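# Move the plate from the gray tray onto the table

## Task

Lift the plate out of the gray tray and set it down on the table so that no part of it extends beyond the blue tape outline. Leave the gray tray as it was found. The plate must stay in place by itself, not because the robot is holding it. At the end, release the plate and move the arms away.

## Robot and tools

ROBOT. There are two six-joint UR7e-type arms, left_arm and right_arm. Each has a suction cup instead of fingers. Base positions: left_arm at (0.001, 0.414, 0) m, right_arm at (-0.048, -0.303, 0) m, each turned only slightly about z. Joint ranges in rad: elbow 0 to 3.142, shoulder pan ±3.142, every other joint ±6.283. The elbow cannot quite straighten. Load limits: 139 N m for pan, lift and elbow; 26 N m for each wrist joint.

FRAME. All poses are in one scene frame. The origin is on the table top midway between the bases. +x points out over the table, +z points up, and left_arm sits on the +y side. The arm names do not tell you which side of an image an arm appears on. The controlled point is the cup point, the centre of the cup rim, and the cup faces along that point's own +z axis. About 7 cm behind the rim the tool gets wider, reaching up to 8 cm sideways, so allow that clearance.

THE 16-NUMBER ROW. Every command carries both arms in a single flat list: left x, y, z (metres), left qw, qx, qy, qz (w first), left suction, then the same eight for the right arm. Each position and quaternion is an absolute cup-point pose in the scene frame, not an offset. Suction runs from -1 to 1. A value of 1 asks for full vacuum (about 55 kPa below ambient), a fraction asks for that share, and 0.05 or less means off. Suction keeps its last value, so resend the current number to leave it unchanged; writing 0 actively switches it off. To keep an arm still, resend its whole pose from the last result taken before it stopped. To hold an orientation, send the same quaternion every time rather than copying one that has drifted.

execute_actions: "actions" holds at most one item. An empty list just reports the state. {"rows": [...], "steps": n} runs 1 to 15 rows over n steps (at most 15, default 15, each 1/30 s), and the last row repeats until the steps run out. {"steps": n} with no rows is a wait of up to 300 steps, counted from the previous result, and your reply time counts toward it. "pictures" (boolean) chooses whether images come back; by default they do. A call is refused, and nothing is sent, if any target lies more than 0.6 m from that arm's last reported position along any cup-point axis. At each step the commanded pose is clipped to within 100 mm and 16 degrees of the measured pose. Motion trails commands by about 0.17 s, and position takes priority over orientation. After an action, an arm continues only as far as its last clipped pose, so compare the result with your goal and send whatever is still missing.

move: "target" is one 16-number row of absolute poses. "speed" is 0.002 to 0.5 m/s (default 0.25), and turning is capped at twice that number in rad/s. Both cup points follow straight lines that finish together, lasting 0.5 to 10 s. Paths ignore obstacles and the other arm, may lag or wander, and can exceed the speed, especially with a nearly straight arm. Suction values are applied at the start. The optional "stop_force" (9 to 40 N, shared by both arms, allowed only after the scene has run 0.2 s) ends an arm's path once its wrist sensor feels that much extra push against the motion for 2 steps, or saturates. That arm then backs up to where it was 2 steps earlier and holds, while an arm that has not touched carries on. Use it with a very slow speed. Pressure can briefly exceed the threshold and usually eases within about a second. Do not rely on it while the cup is rotating. Leave it out when lifting away from something the cup presses on. An arm whose target is within 1.5 mm and 0.5 degrees of its pose only stops at sensor saturation. The result line "move:" reports the ending (done, off_target, moving, held, fault, or contact, which overrides the others) and any limits: paced means the target was clipped, held means checks blocked some steps. Each arm's remaining distance is also given.

wait: "seconds" 0 to 10; nothing new is sent. zoom_image: "camera" (cam_head_left, cam_head_right, cam_left_wrist, cam_right_wrist) and "region" [x0, y0, x1, y1] in pixels from the top-left corner, no larger than 504 by 504. read_manual: returns licence texts only. finished_scene: pass the current scene number; this cannot be undone. Replying without any tool call ends everything.

CAMERAS. The head cameras give 896x504 images and the wrist cameras give 504x504 fisheye images. A calibration with K, distortion and T_world_to_cam is provided, but the real cameras may be off by a few degrees and millimetres.

RESULTS. The state line shows each cup point's position, quaternion and velocities. Printed positions get less accurate at long reach. "pose unreachable" means the clearance check altered or blocked a command, and HELD marks steps that were not sent. "Hand target" shows where the controller is currently driving each arm. suction_measured shows the vacuum reached: near 0 means no seal, and on a tight seal it settles up to 0.15 below the command and can dip by 0.04 between pump cycles. part_present turns 1 at 0.50 and back to 0 below 0.45. Wrist force and torque are given in the end-effector axes, with force pointing from the surface back into the arm. Readings have an offset of about 4 N and noise of about 2.4 N, and saturate near 50 N. "no reading" is harmless. MOTOR HOT appears at 70 °C; at 85 °C the arm is braked until it cools.

GRIPPING. The cup rim is 29 mm across. Press it fully flat onto a smooth part of the plate, keeping it away from holes, seams and edges. Vacuum shortens the cup by up to 10 mm and can lift a resting object on its own. To release, put the plate down on its support first, switch suction off, then move at least 15 mm away. If the cup seals onto the table, switching suction off frees it.

AVOID. The arms are stiff, so aiming even slightly past a firm contact can cause a fault. A joint torque at its limit, or an outside force of 150 N, stops that arm for 10 s. Do not let the arms strike each other. Avoid drops, slips, slams and hard pushes, and never let anything leave the table. Loose objects may occasionally be nudged by an outside push. The simulation keeps running while you think.

Each tool is called after "Request:" by a JSON object that holds its "op" and its "data", one argument or row to a line.

## Session

Request:
{"op": "execute_actions", "data": {
  "actions": []
}}

Scene clock: 0.00 s of 4900.00 s.
left_arm: end_effector_position=(+0.4282, +0.4497, +0.2277) suction_measured=0.00 part_present=0 end_effector_quat_wxyz=(+0.000, -0.299, +0.954, +0.001) end_effector_velocity=(+0.001, -0.001, +0.001) end_effector_angular_velocity=(-0.002, -0.004, -0.002) | right_arm: end_effector_position=(+0.3803, -0.2891, +0.2268) suction_measured=0.00 part_present=0 end_effector_quat_wxyz=(-0.001, +0.243, +0.970, +0.000) end_effector_velocity=(-0.000, +0.000, -0.000) end_effector_angular_velocity=(+0.000, +0.001, +0.000)
Joint positions: left_arm=[-0.315 -1.724  2.042 -1.889 -1.569 -0.841] | right_arm=[-0.318 -1.723  2.043 -1.888 -1.571  0.206]
Joint velocities: left_arm=[-0.    -0.001 -0.002 -0.002 -0.001  0.001] | right_arm=[-0.     0.     0.     0.001  0.    -0.001]
Wrist force (N, on the end effector, along its own x y z axes, offset not removed): no reading
Wrist torque (N m, same axes, about the end effector's origin, offset not removed): no reading
Hand target (left_arm): +0.428, +0.450, +0.228; +0.000, -0.299, +0.954, +0.001
Hand target (right_arm): +0.380, -0.289, +0.227; -0.001, +0.243, +0.970, +0.000

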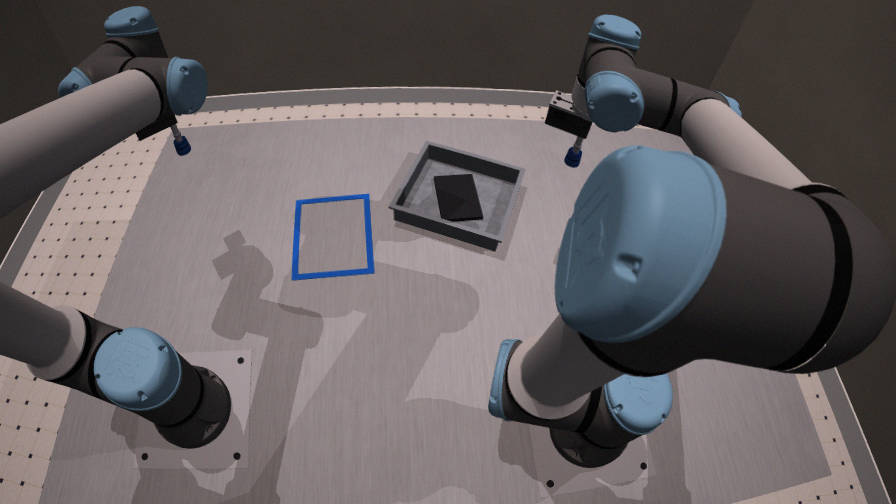

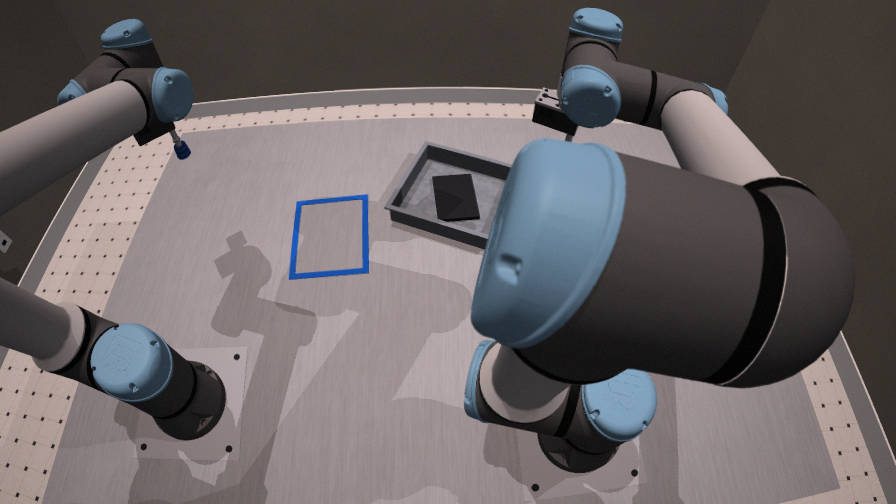

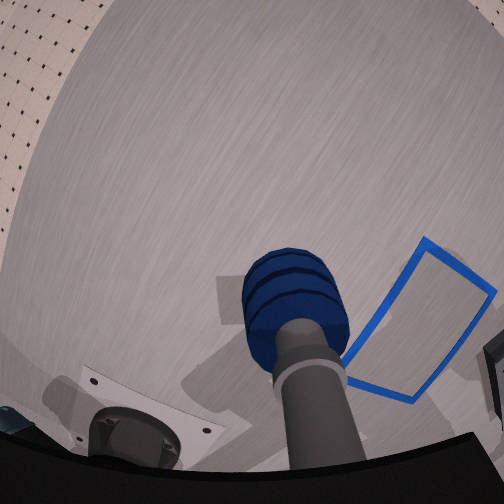

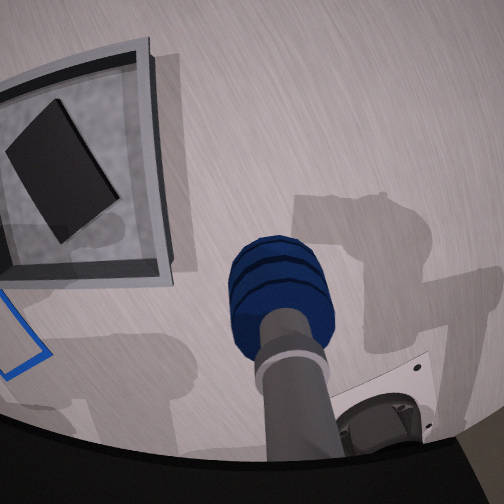

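Request:
{"op": "zoom_image", "data": {
  "camera": "cam_head_left",
  "region": [270, 120, 550, 300]
}}

Region (270, 120, 550, 300) of cam_head_left's 896x504 image, scaled by 1.800, with more detail than that image has; it fills the top 324 rows of this view, and the rest is white.

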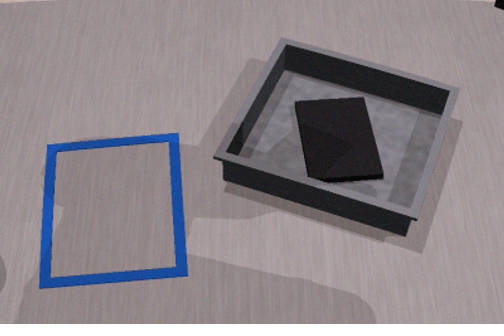

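Request:
{"op": "move", "data": {
  "target": [0.4282,0.4497,0.2277,0,-0.299,0.954,0.001,0,0.507,-0.102,0.13,0,0.243,0.970,0,0],
  "speed": 0.3
}}

Scene clock: 34.83 s of 4900.00 s.
left_arm: end_effector_position=(+0.4282, +0.4497, +0.2277) suction_measured=0.00 part_present=0 end_effector_quat_wxyz=(+0.000, -0.299, +0.954, +0.001) end_effector_velocity=(-0.000, +0.000, -0.000) end_effector_angular_velocity=(-0.000, -0.000, +0.001) | right_arm: end_effector_position=(+0.5070, -0.1026, +0.1302) suction_measured=0.00 part_present=0 end_effector_quat_wxyz=(+0.000, +0.243, +0.970, -0.000) end_effector_velocity=(+0.001, +0.001, -0.000) end_effector_angular_velocity=(-0.000, -0.000, -0.001)
Joint positions: left_arm=[-0.315 -1.723  2.041 -1.888 -1.569 -0.842] | right_arm=[ 0.086 -1.238  1.779 -2.111 -1.572  0.61 ]
Joint velocities: left_arm=[ 0.     0.     0.001 -0.001 -0.    -0.001] | right_arm=[ 0.002  0.004 -0.005  0.    -0.     0.003]
Wrist force (N, on the end effector, along its own x y z axes, offset not removed): left_arm=[-0.9 -0.6 -2.0] | right_arm=[-2.3 1.9 -3.6]
Wrist torque (N m, same axes, about the end effector's origin, offset not removed): left_arm=[0.10 0.05 0.02] | right_arm=[0.24 0.38 -0.02]
Hand target (left_arm): +0.428, +0.450, +0.228; +0.000, -0.299, +0.954, +0.001
Hand target (right_arm): +0.507, -0.103, +0.130; +0.000, +0.243, +0.970, -0.000
Off the commanded pose (left_arm): 0.000 m, 0 deg.
Off the commanded pose (right_arm): 0.001 m, 0 deg.
After step 90, 30.37 s passed at rest.
move: done
camera_calibration (this result's frames):
cam_left_wrist: T_world_to_cam=[[0.553908, -0.8325, -0.0114008, 0.149173], [-0.79621, -0.533666, 0.285044, 0.528893], [-0.243384, -0.148811, -0.958447, 0.489665], [0, 0, 0, 1]] pos_world=[0.457658, 0.479306, 0.32026]
cam_right_wrist: T_world_to_cam=[[-0.417881, -0.907772, 0.0364048, 0.123693], [-0.843746, 0.402641, 0.354926, 0.436737], [-0.33685, 0.1176, -0.934185, 0.407926], [0, 0, 0, 1]] pos_world=[0.557594, -0.111535, 0.221566]

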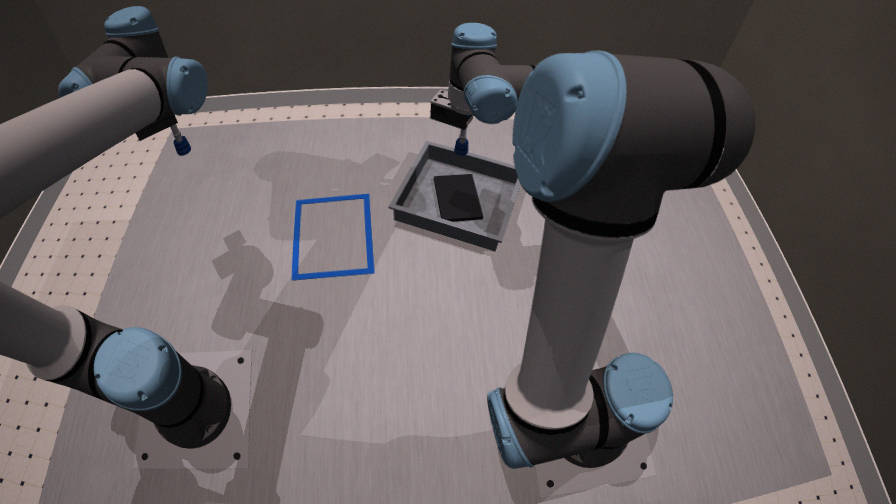

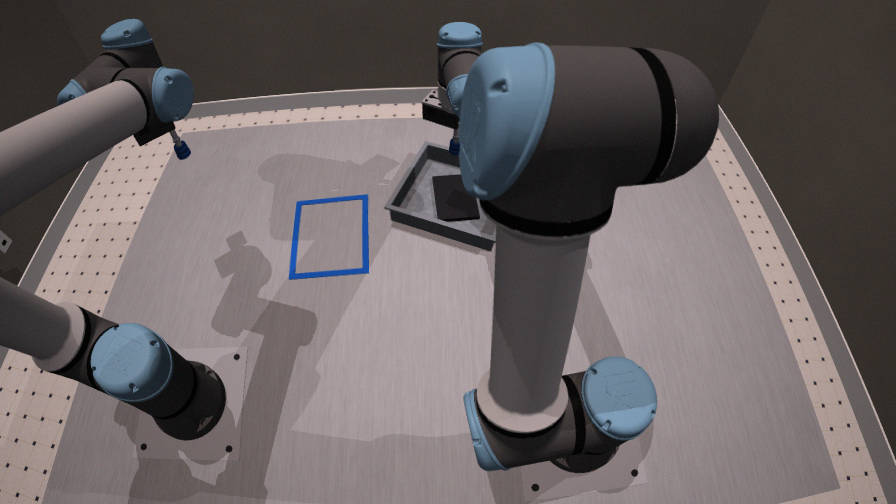

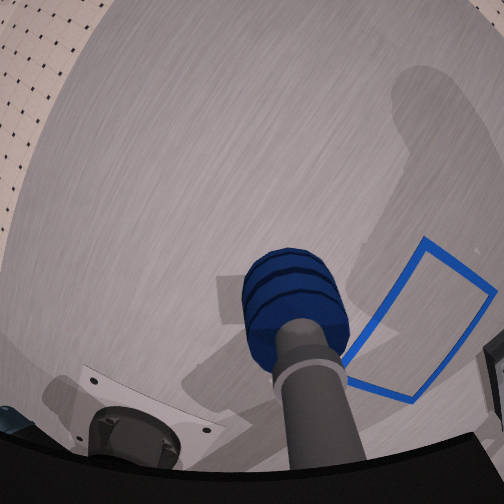

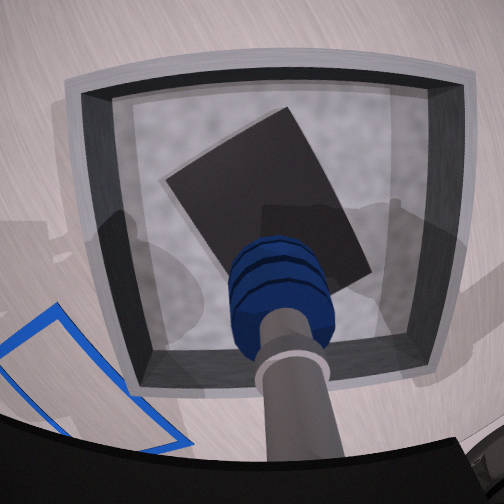

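Request:
{"op": "move", "data": {
  "target": [0.4282,0.4497,0.2277,0,-0.299,0.954,0.001,0,0.494,-0.106,0.04,0,0.243,0.970,0,0],
  "speed": 0.15
}}

Request:
{"op": "move", "data": {
  "target": [0.4282,0.4497,0.2277,0,-0.299,0.954,0.001,0,0.494,-0.106,0.0,0,0.243,0.970,0,1],
  "speed": 0.01,
  "stop_force": 10
}}

Scene clock: 57.77 s of 4900.00 s.
left_arm: end_effector_position=(+0.4282, +0.4497, +0.2277) suction_measured=0.00 part_present=0 end_effector_quat_wxyz=(-0.000, -0.299, +0.954, +0.001) end_effector_velocity=(+0.000, -0.000, +0.000) end_effector_angular_velocity=(+0.001, -0.001, -0.001) | right_arm: end_effector_position=(+0.4939, -0.1060, +0.0402) suction_measured=0.00 part_present=0 end_effector_quat_wxyz=(-0.000, +0.243, +0.970, -0.000) end_effector_velocity=(+0.000, +0.000, -0.002) end_effector_angular_velocity=(+0.000, -0.001, -0.000)
Joint positions: left_arm=[-0.315 -1.723  2.041 -1.888 -1.569 -0.842] | right_arm=[ 0.082 -1.131  1.907 -2.347 -1.571  0.606]
Joint velocities: left_arm=[-0.001 -0.001  0.    -0.001  0.001  0.   ] | right_arm=[ 0.     0.003  0.001 -0.005 -0.     0.   ]
Wrist force (N, on the end effector, along its own x y z axes, offset not removed): left_arm=[0.8 -0.6 -1.2] | right_arm=[-0.1 2.7 -2.1]
Wrist torque (N m, same axes, about the end effector's origin, offset not removed): left_arm=[0.14 -0.19 0.01] | right_arm=[0.26 -0.02 0.02]
Hand target (left_arm): +0.428, +0.450, +0.228; -0.000, -0.299, +0.954, +0.001
Hand target (right_arm): +0.494, -0.106, +0.040; -0.000, +0.243, +0.970, +0.000
Off the commanded pose (left_arm): 0.000 m, 0 deg.
Off the commanded pose (right_arm): 0.000 m, 0 deg.
After step 90, 18.80 s passed at rest.
move: done
camera_calibration (this result's frames):
cam_left_wrist: T_world_to_cam=[[0.553912, -0.832497, -0.0113959, 0.149169], [-0.796207, -0.533667, 0.285051, 0.52889], [-0.243386, -0.14882, -0.958445, 0.489669], [0, 0, 0, 1]] pos_world=[0.457657, 0.479306, 0.32026]
cam_right_wrist: T_world_to_cam=[[-0.417897, -0.9078, 0.0355129, 0.118492], [-0.843767, 0.402317, 0.355244, 0.458891], [-0.336778, 0.11849, -0.934099, 0.319946], [0, 0, 0, 1]] pos_world=[0.544465, -0.114963, 0.131635]

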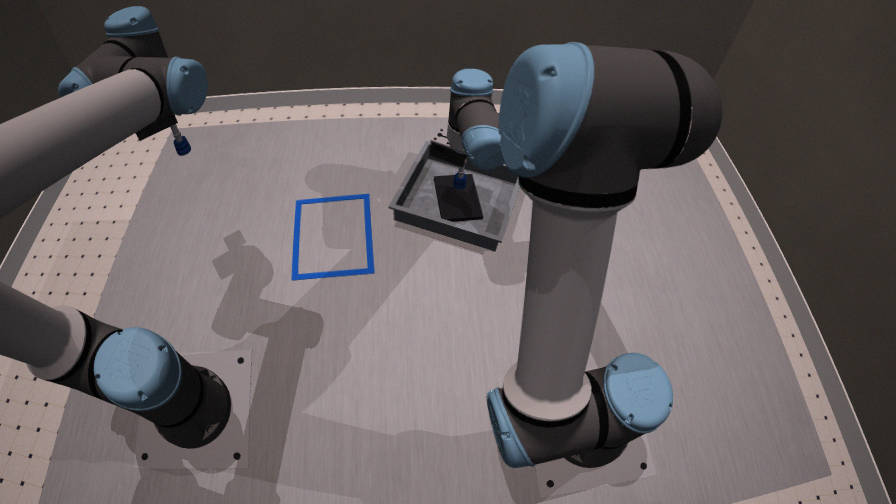

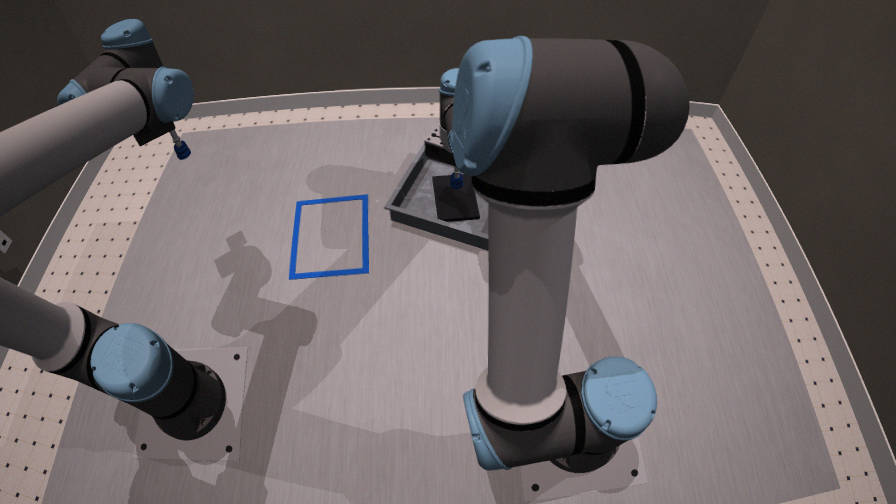

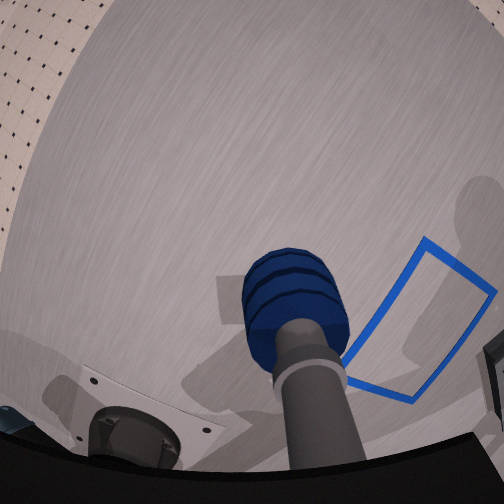

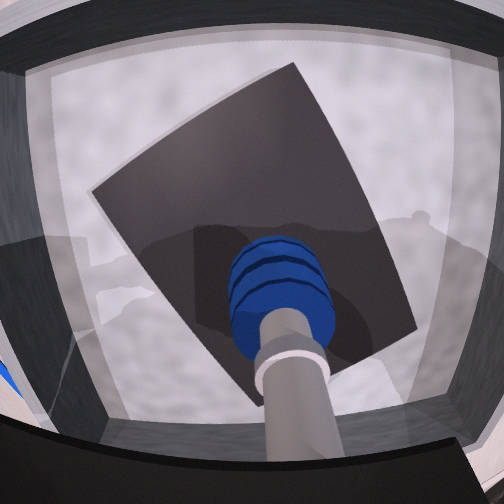

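Scene clock: 61.90 s of 4900.00 s.
left_arm: end_effector_position=(+0.4282, +0.4497, +0.2277) suction_measured=0.00 part_present=0 end_effector_quat_wxyz=(-0.000, -0.299, +0.954, +0.001) end_effector_velocity=(+0.001, -0.000, +0.000) end_effector_angular_velocity=(+0.000, -0.002, +0.000) | right_arm: end_effector_position=(+0.4939, -0.1060, +0.0026) suction_measured=0.98 part_present=1 end_effector_quat_wxyz=(-0.000, +0.243, +0.970, -0.000) end_effector_velocity=(-0.002, -0.000, +0.000) end_effector_angular_velocity=(-0.001, +0.007, +0.000)
Joint positions: left_arm=[-0.315 -1.723  2.041 -1.888 -1.569 -0.842] | right_arm=[ 0.082 -1.062  1.929 -2.437 -1.571  0.606]
Joint velocities: left_arm=[-0.001  0.     0.    -0.003  0.001 -0.001] | right_arm=[-0.    -0.003  0.001  0.009  0.    -0.001]
Wrist force (N, on the end effector, along its own x y z axes, offset not removed): left_arm=[-0.7 -0.6 -0.4] | right_arm=[-4.4 4.1 -25.0]
Wrist torque (N m, same axes, about the end effector's origin, offset not removed): left_arm=[0.04 -0.02 0.07] | right_arm=[0.27 0.16 -0.08]
Hand target (left_arm): +0.428, +0.450, +0.228; -0.000, -0.299, +0.954, +0.001
Hand target (right_arm): +0.494, -0.106, +0.003; +0.000, +0.243, +0.970, +0.000
Off the commanded pose (left_arm): 0.000 m, 0 deg.
Off the commanded pose (right_arm): 0.003 m, 0 deg.
move: contact (right_arm)
camera_calibration (this result's frames):
cam_left_wrist: T_world_to_cam=[[0.553912, -0.832497, -0.0113955, 0.149169], [-0.796207, -0.533667, 0.285051, 0.52889], [-0.243386, -0.14882, -0.958445, 0.489669], [0, 0, 0, 1]] pos_world=[0.457657, 0.479306, 0.32026]
cam_right_wrist: T_world_to_cam=[[-0.417895, -0.907798, 0.0355719, 0.119789], [-0.843725, 0.402324, 0.355337, 0.47223], [-0.336886, 0.118481, -0.934061, 0.284826], [0, 0, 0, 1]] pos_world=[0.544445, -0.114991, 0.0939834]

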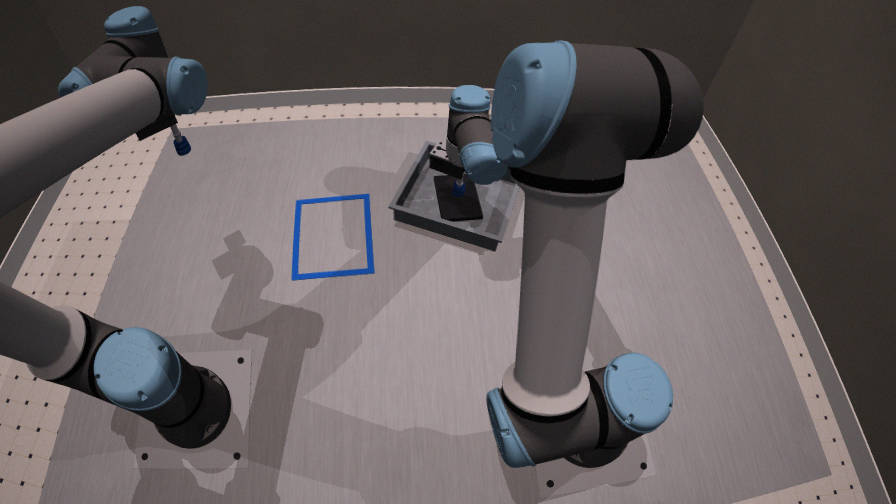

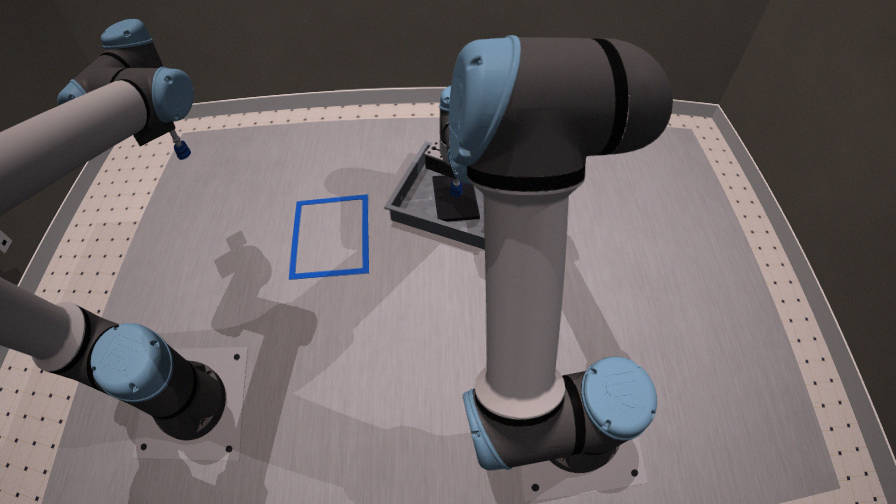

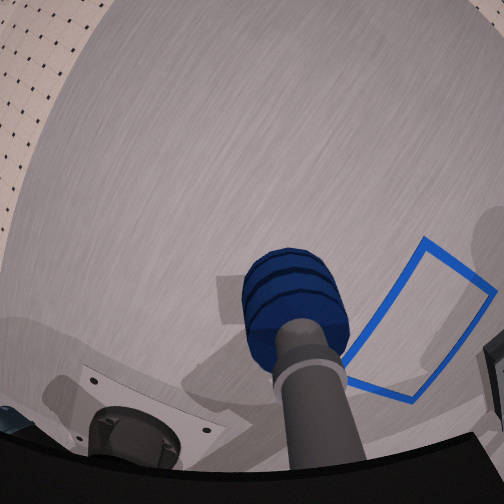

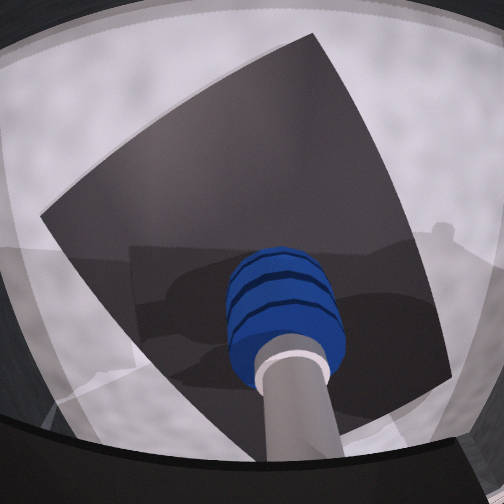

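Request:
{"op": "move", "data": {
  "target": [0.4282,0.4497,0.2277,0,-0.299,0.954,0.001,0,0.500,-0.108,0.10,0,0.243,0.970,0,1],
  "speed": 0.08
}}

Scene clock: 69.70 s of 4900.00 s.
left_arm: end_effector_position=(+0.4282, +0.4497, +0.2277) suction_measured=0.00 part_present=0 end_effector_quat_wxyz=(-0.000, -0.299, +0.954, +0.001) end_effector_velocity=(-0.000, +0.000, -0.001) end_effector_angular_velocity=(+0.001, +0.002, +0.000) | right_arm: end_effector_position=(+0.5000, -0.1080, +0.0997) suction_measured=1.00 part_present=1 end_effector_quat_wxyz=(+0.000, +0.243, +0.970, +0.000) end_effector_velocity=(+0.000, -0.000, +0.002) end_effector_angular_velocity=(-0.000, +0.000, +0.000)
Joint positions: left_arm=[-0.315 -1.723  2.041 -1.888 -1.569 -0.842] | right_arm=[ 0.077 -1.216  1.839 -2.195 -1.571  0.601]
Joint velocities: left_arm=[0.001 0.    0.001 0.    0.    0.001] | right_arm=[ 0.    -0.003 -0.003  0.006 -0.    -0.   ]
Wrist force (N, on the end effector, along its own x y z axes, offset not removed): left_arm=[-0.7 -1.2 -1.4] | right_arm=[1.4 1.2 -1.3]
Wrist torque (N m, same axes, about the end effector's origin, offset not removed): left_arm=[-0.01 0.01 0.05] | right_arm=[0.18 -0.19 -0.09]
Hand target (left_arm): +0.428, +0.450, +0.228; -0.000, -0.299, +0.954, +0.001
Hand target (right_arm): +0.500, -0.108, +0.100; +0.000, +0.243, +0.970, +0.000
Off the commanded pose (left_arm): 0.000 m, 0 deg.
Off the commanded pose (right_arm): 0.000 m, 0 deg.
move: done
camera_calibration (this result's frames):
cam_left_wrist: T_world_to_cam=[[0.553912, -0.832497, -0.0113957, 0.149169], [-0.796207, -0.533667, 0.285051, 0.52889], [-0.243386, -0.14882, -0.958445, 0.489669], [0, 0, 0, 1]] pos_world=[0.457657, 0.479306, 0.320259]
cam_right_wrist: T_world_to_cam=[[-0.4179, -0.907801, 0.0354571, 0.117121], [-0.84379, 0.402306, 0.355202, 0.443746], [-0.336717, 0.11852, -0.934117, 0.377773], [0, 0, 0, 1]] pos_world=[0.550576, -0.116973, 0.191112]

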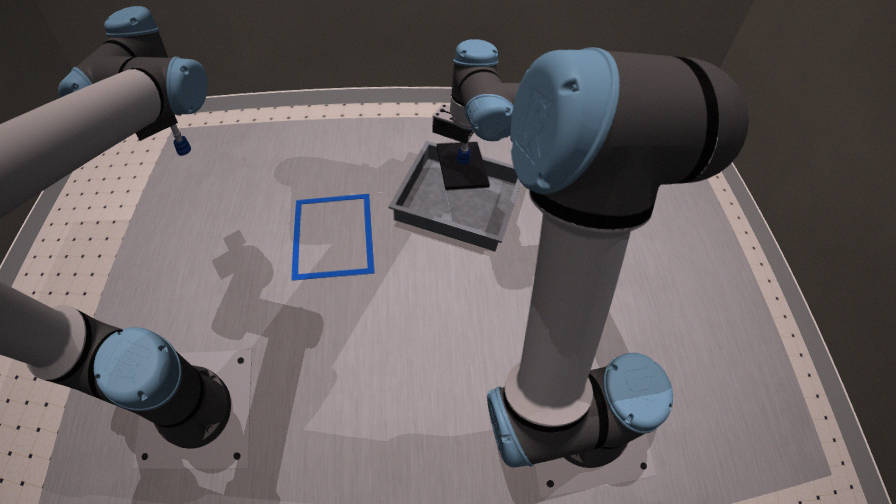

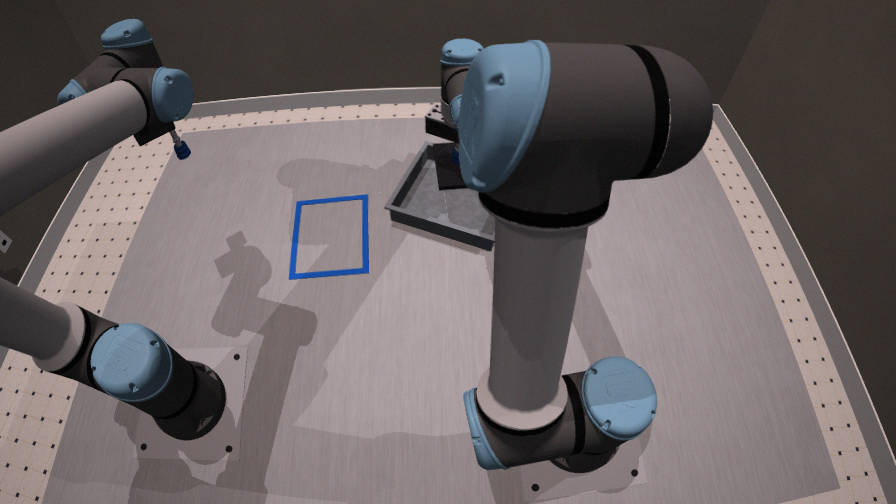

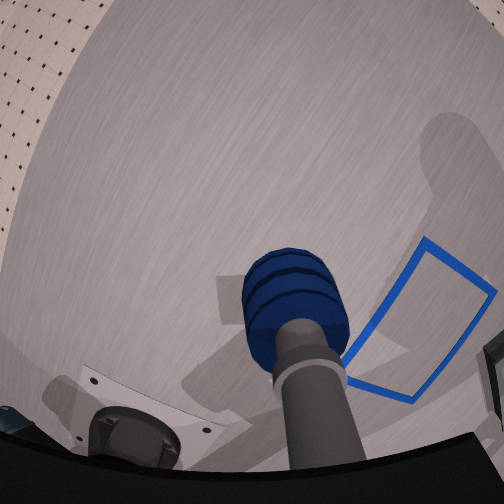

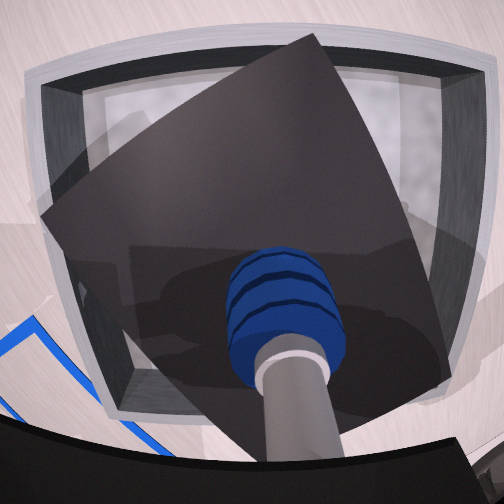

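Request:
{"op": "move", "data": {
  "target": [0.4282,0.4497,0.2277,0,-0.299,0.954,0.001,0,0.402,0.175,0.085,0,0.243,0.970,0,1],
  "speed": 0.2
}}

Request:
{"op": "move", "data": {
  "target": [0.4282,0.4497,0.2277,0,-0.299,0.954,0.001,0,0.402,0.175,0.02,0,0.243,0.970,0,1],
  "speed": 0.1
}}

Scene clock: 79.93 s of 4900.00 s.
left_arm: end_effector_position=(+0.4282, +0.4497, +0.2277) suction_measured=0.00 part_present=0 end_effector_quat_wxyz=(-0.000, -0.299, +0.954, +0.001) end_effector_velocity=(-0.000, -0.000, -0.000) end_effector_angular_velocity=(-0.000, +0.000, -0.001) | right_arm: end_effector_position=(+0.4026, +0.1746, +0.0850) suction_measured=0.96 part_present=1 end_effector_quat_wxyz=(+0.000, +0.243, +0.970, -0.001) end_effector_velocity=(+0.000, +0.002, +0.000) end_effector_angular_velocity=(+0.001, -0.001, -0.000)
Joint positions: left_arm=[-0.315 -1.723  2.041 -1.888 -1.569 -0.842] | right_arm=[ 0.578 -1.044  1.618 -2.144 -1.572  1.101]
Joint velocities: left_arm=[-0.001 -0.001  0.001 -0.    -0.     0.001] | right_arm=[ 0.002  0.002 -0.004  0.001 -0.     0.002]
Wrist force (N, on the end effector, along its own x y z axes, offset not removed): left_arm=[-0.7 -2.0 -1.4] | right_arm=[0.0 0.8 -1.8]
Wrist torque (N m, same axes, about the end effector's origin, offset not removed): left_arm=[-0.11 0.01 0.01] | right_arm=[0.17 -0.09 -0.03]
Hand target (left_arm): +0.428, +0.450, +0.228; -0.000, -0.299, +0.954, +0.001
Hand target (right_arm): +0.403, +0.175, +0.085; +0.000, +0.243, +0.970, -0.001
Off the commanded pose (left_arm): 0.000 m, 0 deg.
Off the commanded pose (right_arm): 0.001 m, 0 deg.
move: done
camera_calibration (this result's frames):
cam_left_wrist: T_world_to_cam=[[0.553912, -0.832497, -0.0113956, 0.149169], [-0.796207, -0.533667, 0.285051, 0.52889], [-0.243386, -0.14882, -0.958445, 0.489669], [0, 0, 0, 1]] pos_world=[0.457657, 0.479306, 0.32026]
cam_right_wrist: T_world_to_cam=[[-0.417901, -0.907763, 0.0363994, 0.333358], [-0.843907, 0.402717, 0.354458, 0.253127], [-0.336422, 0.117411, -0.934363, 0.297852], [0, 0, 0, 1]] pos_world=[0.453131, 0.1657, 0.176445]

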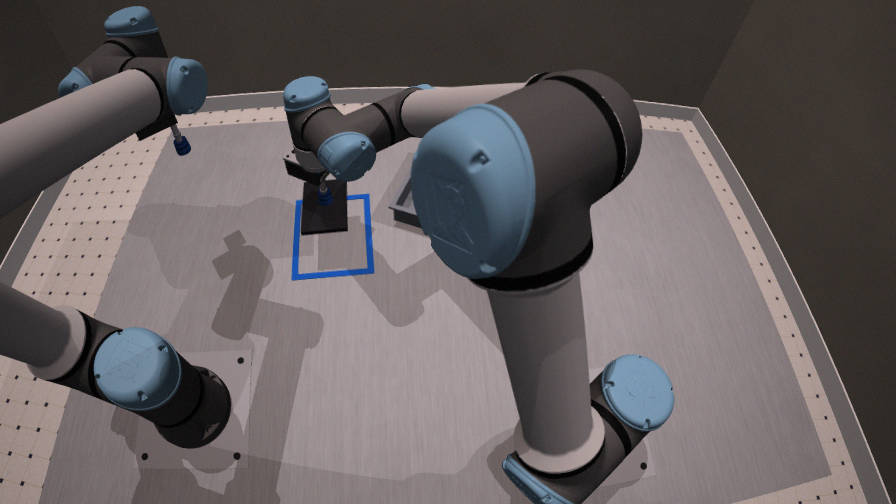

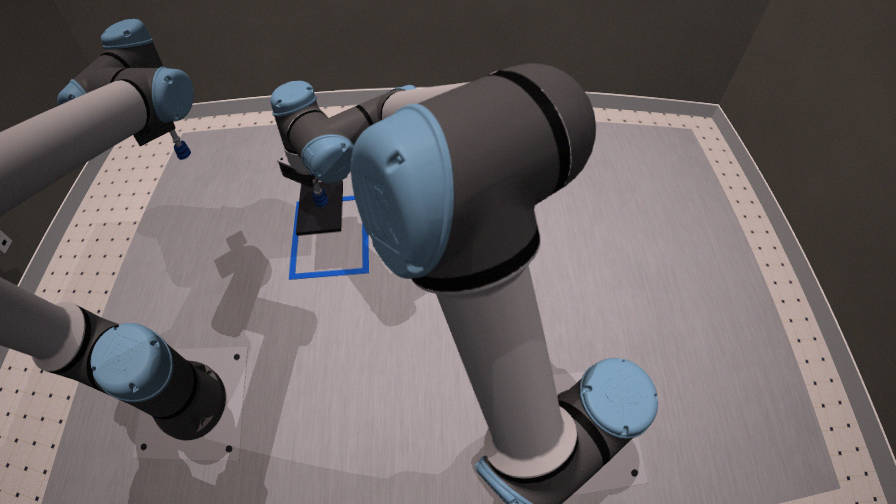

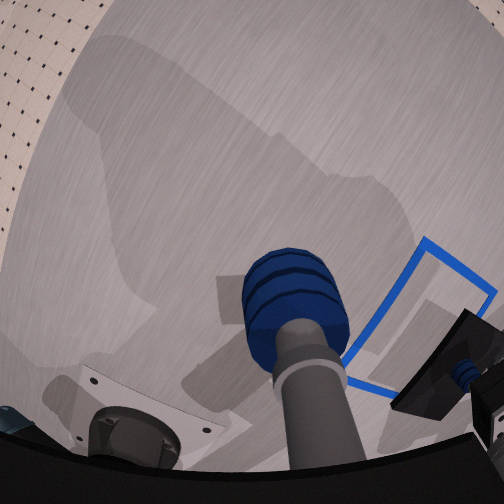

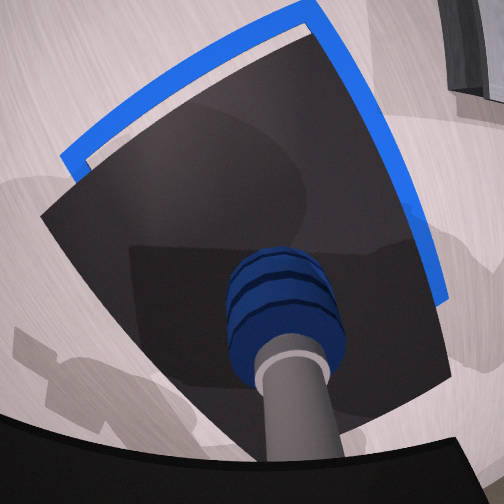

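Scene clock: 81.03 s of 4900.00 s.
left_arm: end_effector_position=(+0.4282, +0.4497, +0.2277) suction_measured=0.00 part_present=0 end_effector_quat_wxyz=(-0.000, -0.299, +0.954, +0.001) end_effector_velocity=(-0.001, +0.000, -0.001) end_effector_angular_velocity=(+0.001, +0.002, -0.000) | right_arm: end_effector_position=(+0.4020, +0.1750, +0.0202) suction_measured=0.98 part_present=1 end_effector_quat_wxyz=(-0.000, +0.243, +0.970, -0.000) end_effector_velocity=(+0.000, +0.000, -0.003) end_effector_angular_velocity=(+0.000, -0.001, -0.000)
Joint positions: left_arm=[-0.315 -1.723  2.041 -1.888 -1.569 -0.842] | right_arm=[ 0.578 -0.953  1.667 -2.284 -1.571  1.102]
Joint velocities: left_arm=[-0.    -0.     0.002  0.     0.     0.   ] | right_arm=[-0.     0.004  0.001 -0.006 -0.     0.   ]
Wrist force (N, on the end effector, along its own x y z axes, offset not removed): left_arm=[-0.5 -0.9 -2.8] | right_arm=[-0.6 -0.2 -0.5]
Wrist torque (N m, same axes, about the end effector's origin, offset not removed): left_arm=[-0.01 0.05 0.08] | right_arm=[0.00 0.09 -0.02]
Hand target (left_arm): +0.428, +0.450, +0.228; -0.000, -0.299, +0.954, +0.001
Hand target (right_arm): +0.402, +0.175, +0.020; +0.000, +0.243, +0.970, -0.000
Off the commanded pose (left_arm): 0.000 m, 0 deg.
Off the commanded pose (right_arm): 0.000 m, 0 deg.
move: done
camera_calibration (this result's frames):
cam_left_wrist: T_world_to_cam=[[0.553912, -0.832497, -0.0113957, 0.149169], [-0.796207, -0.533667, 0.285051, 0.52889], [-0.243386, -0.14882, -0.958445, 0.489669], [0, 0, 0, 1]] pos_world=[0.457657, 0.479306, 0.32026]
cam_right_wrist: T_world_to_cam=[[-0.417897, -0.9078, 0.0355057, 0.335819], [-0.843781, 0.402319, 0.355209, 0.27538], [-0.336744, 0.118482, -0.934112, 0.23697], [0, 0, 0, 1]] pos_world=[0.452496, 0.165989, 0.111615]

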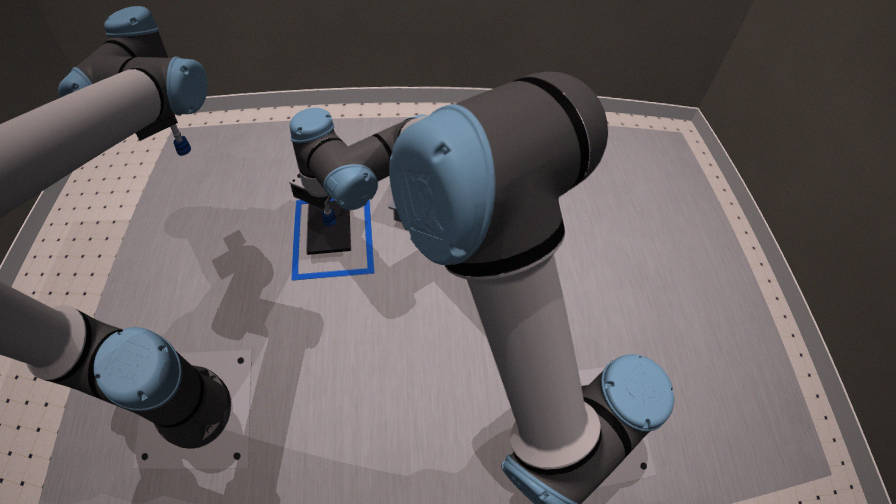

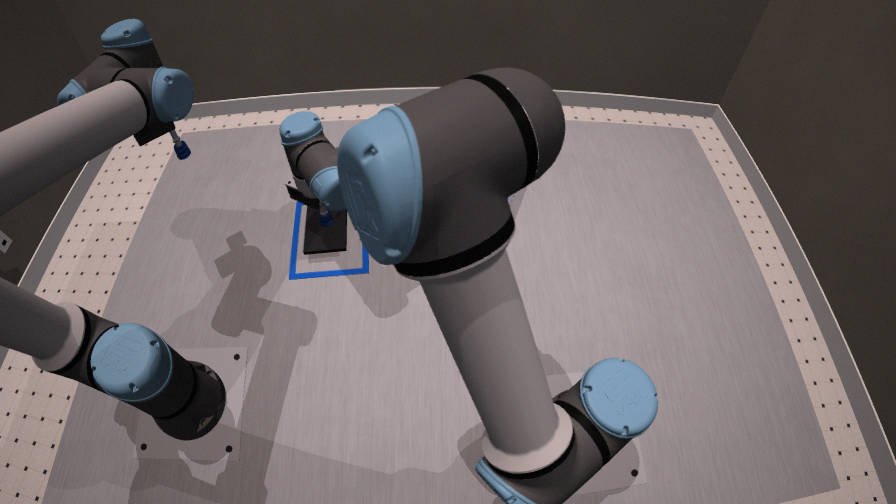

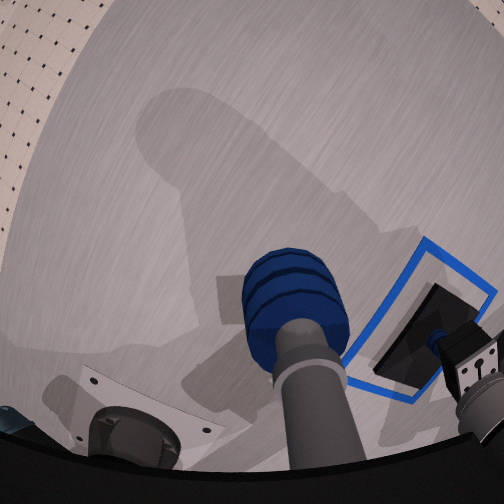

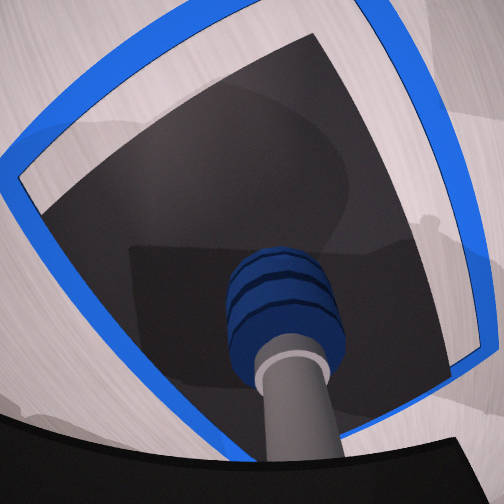

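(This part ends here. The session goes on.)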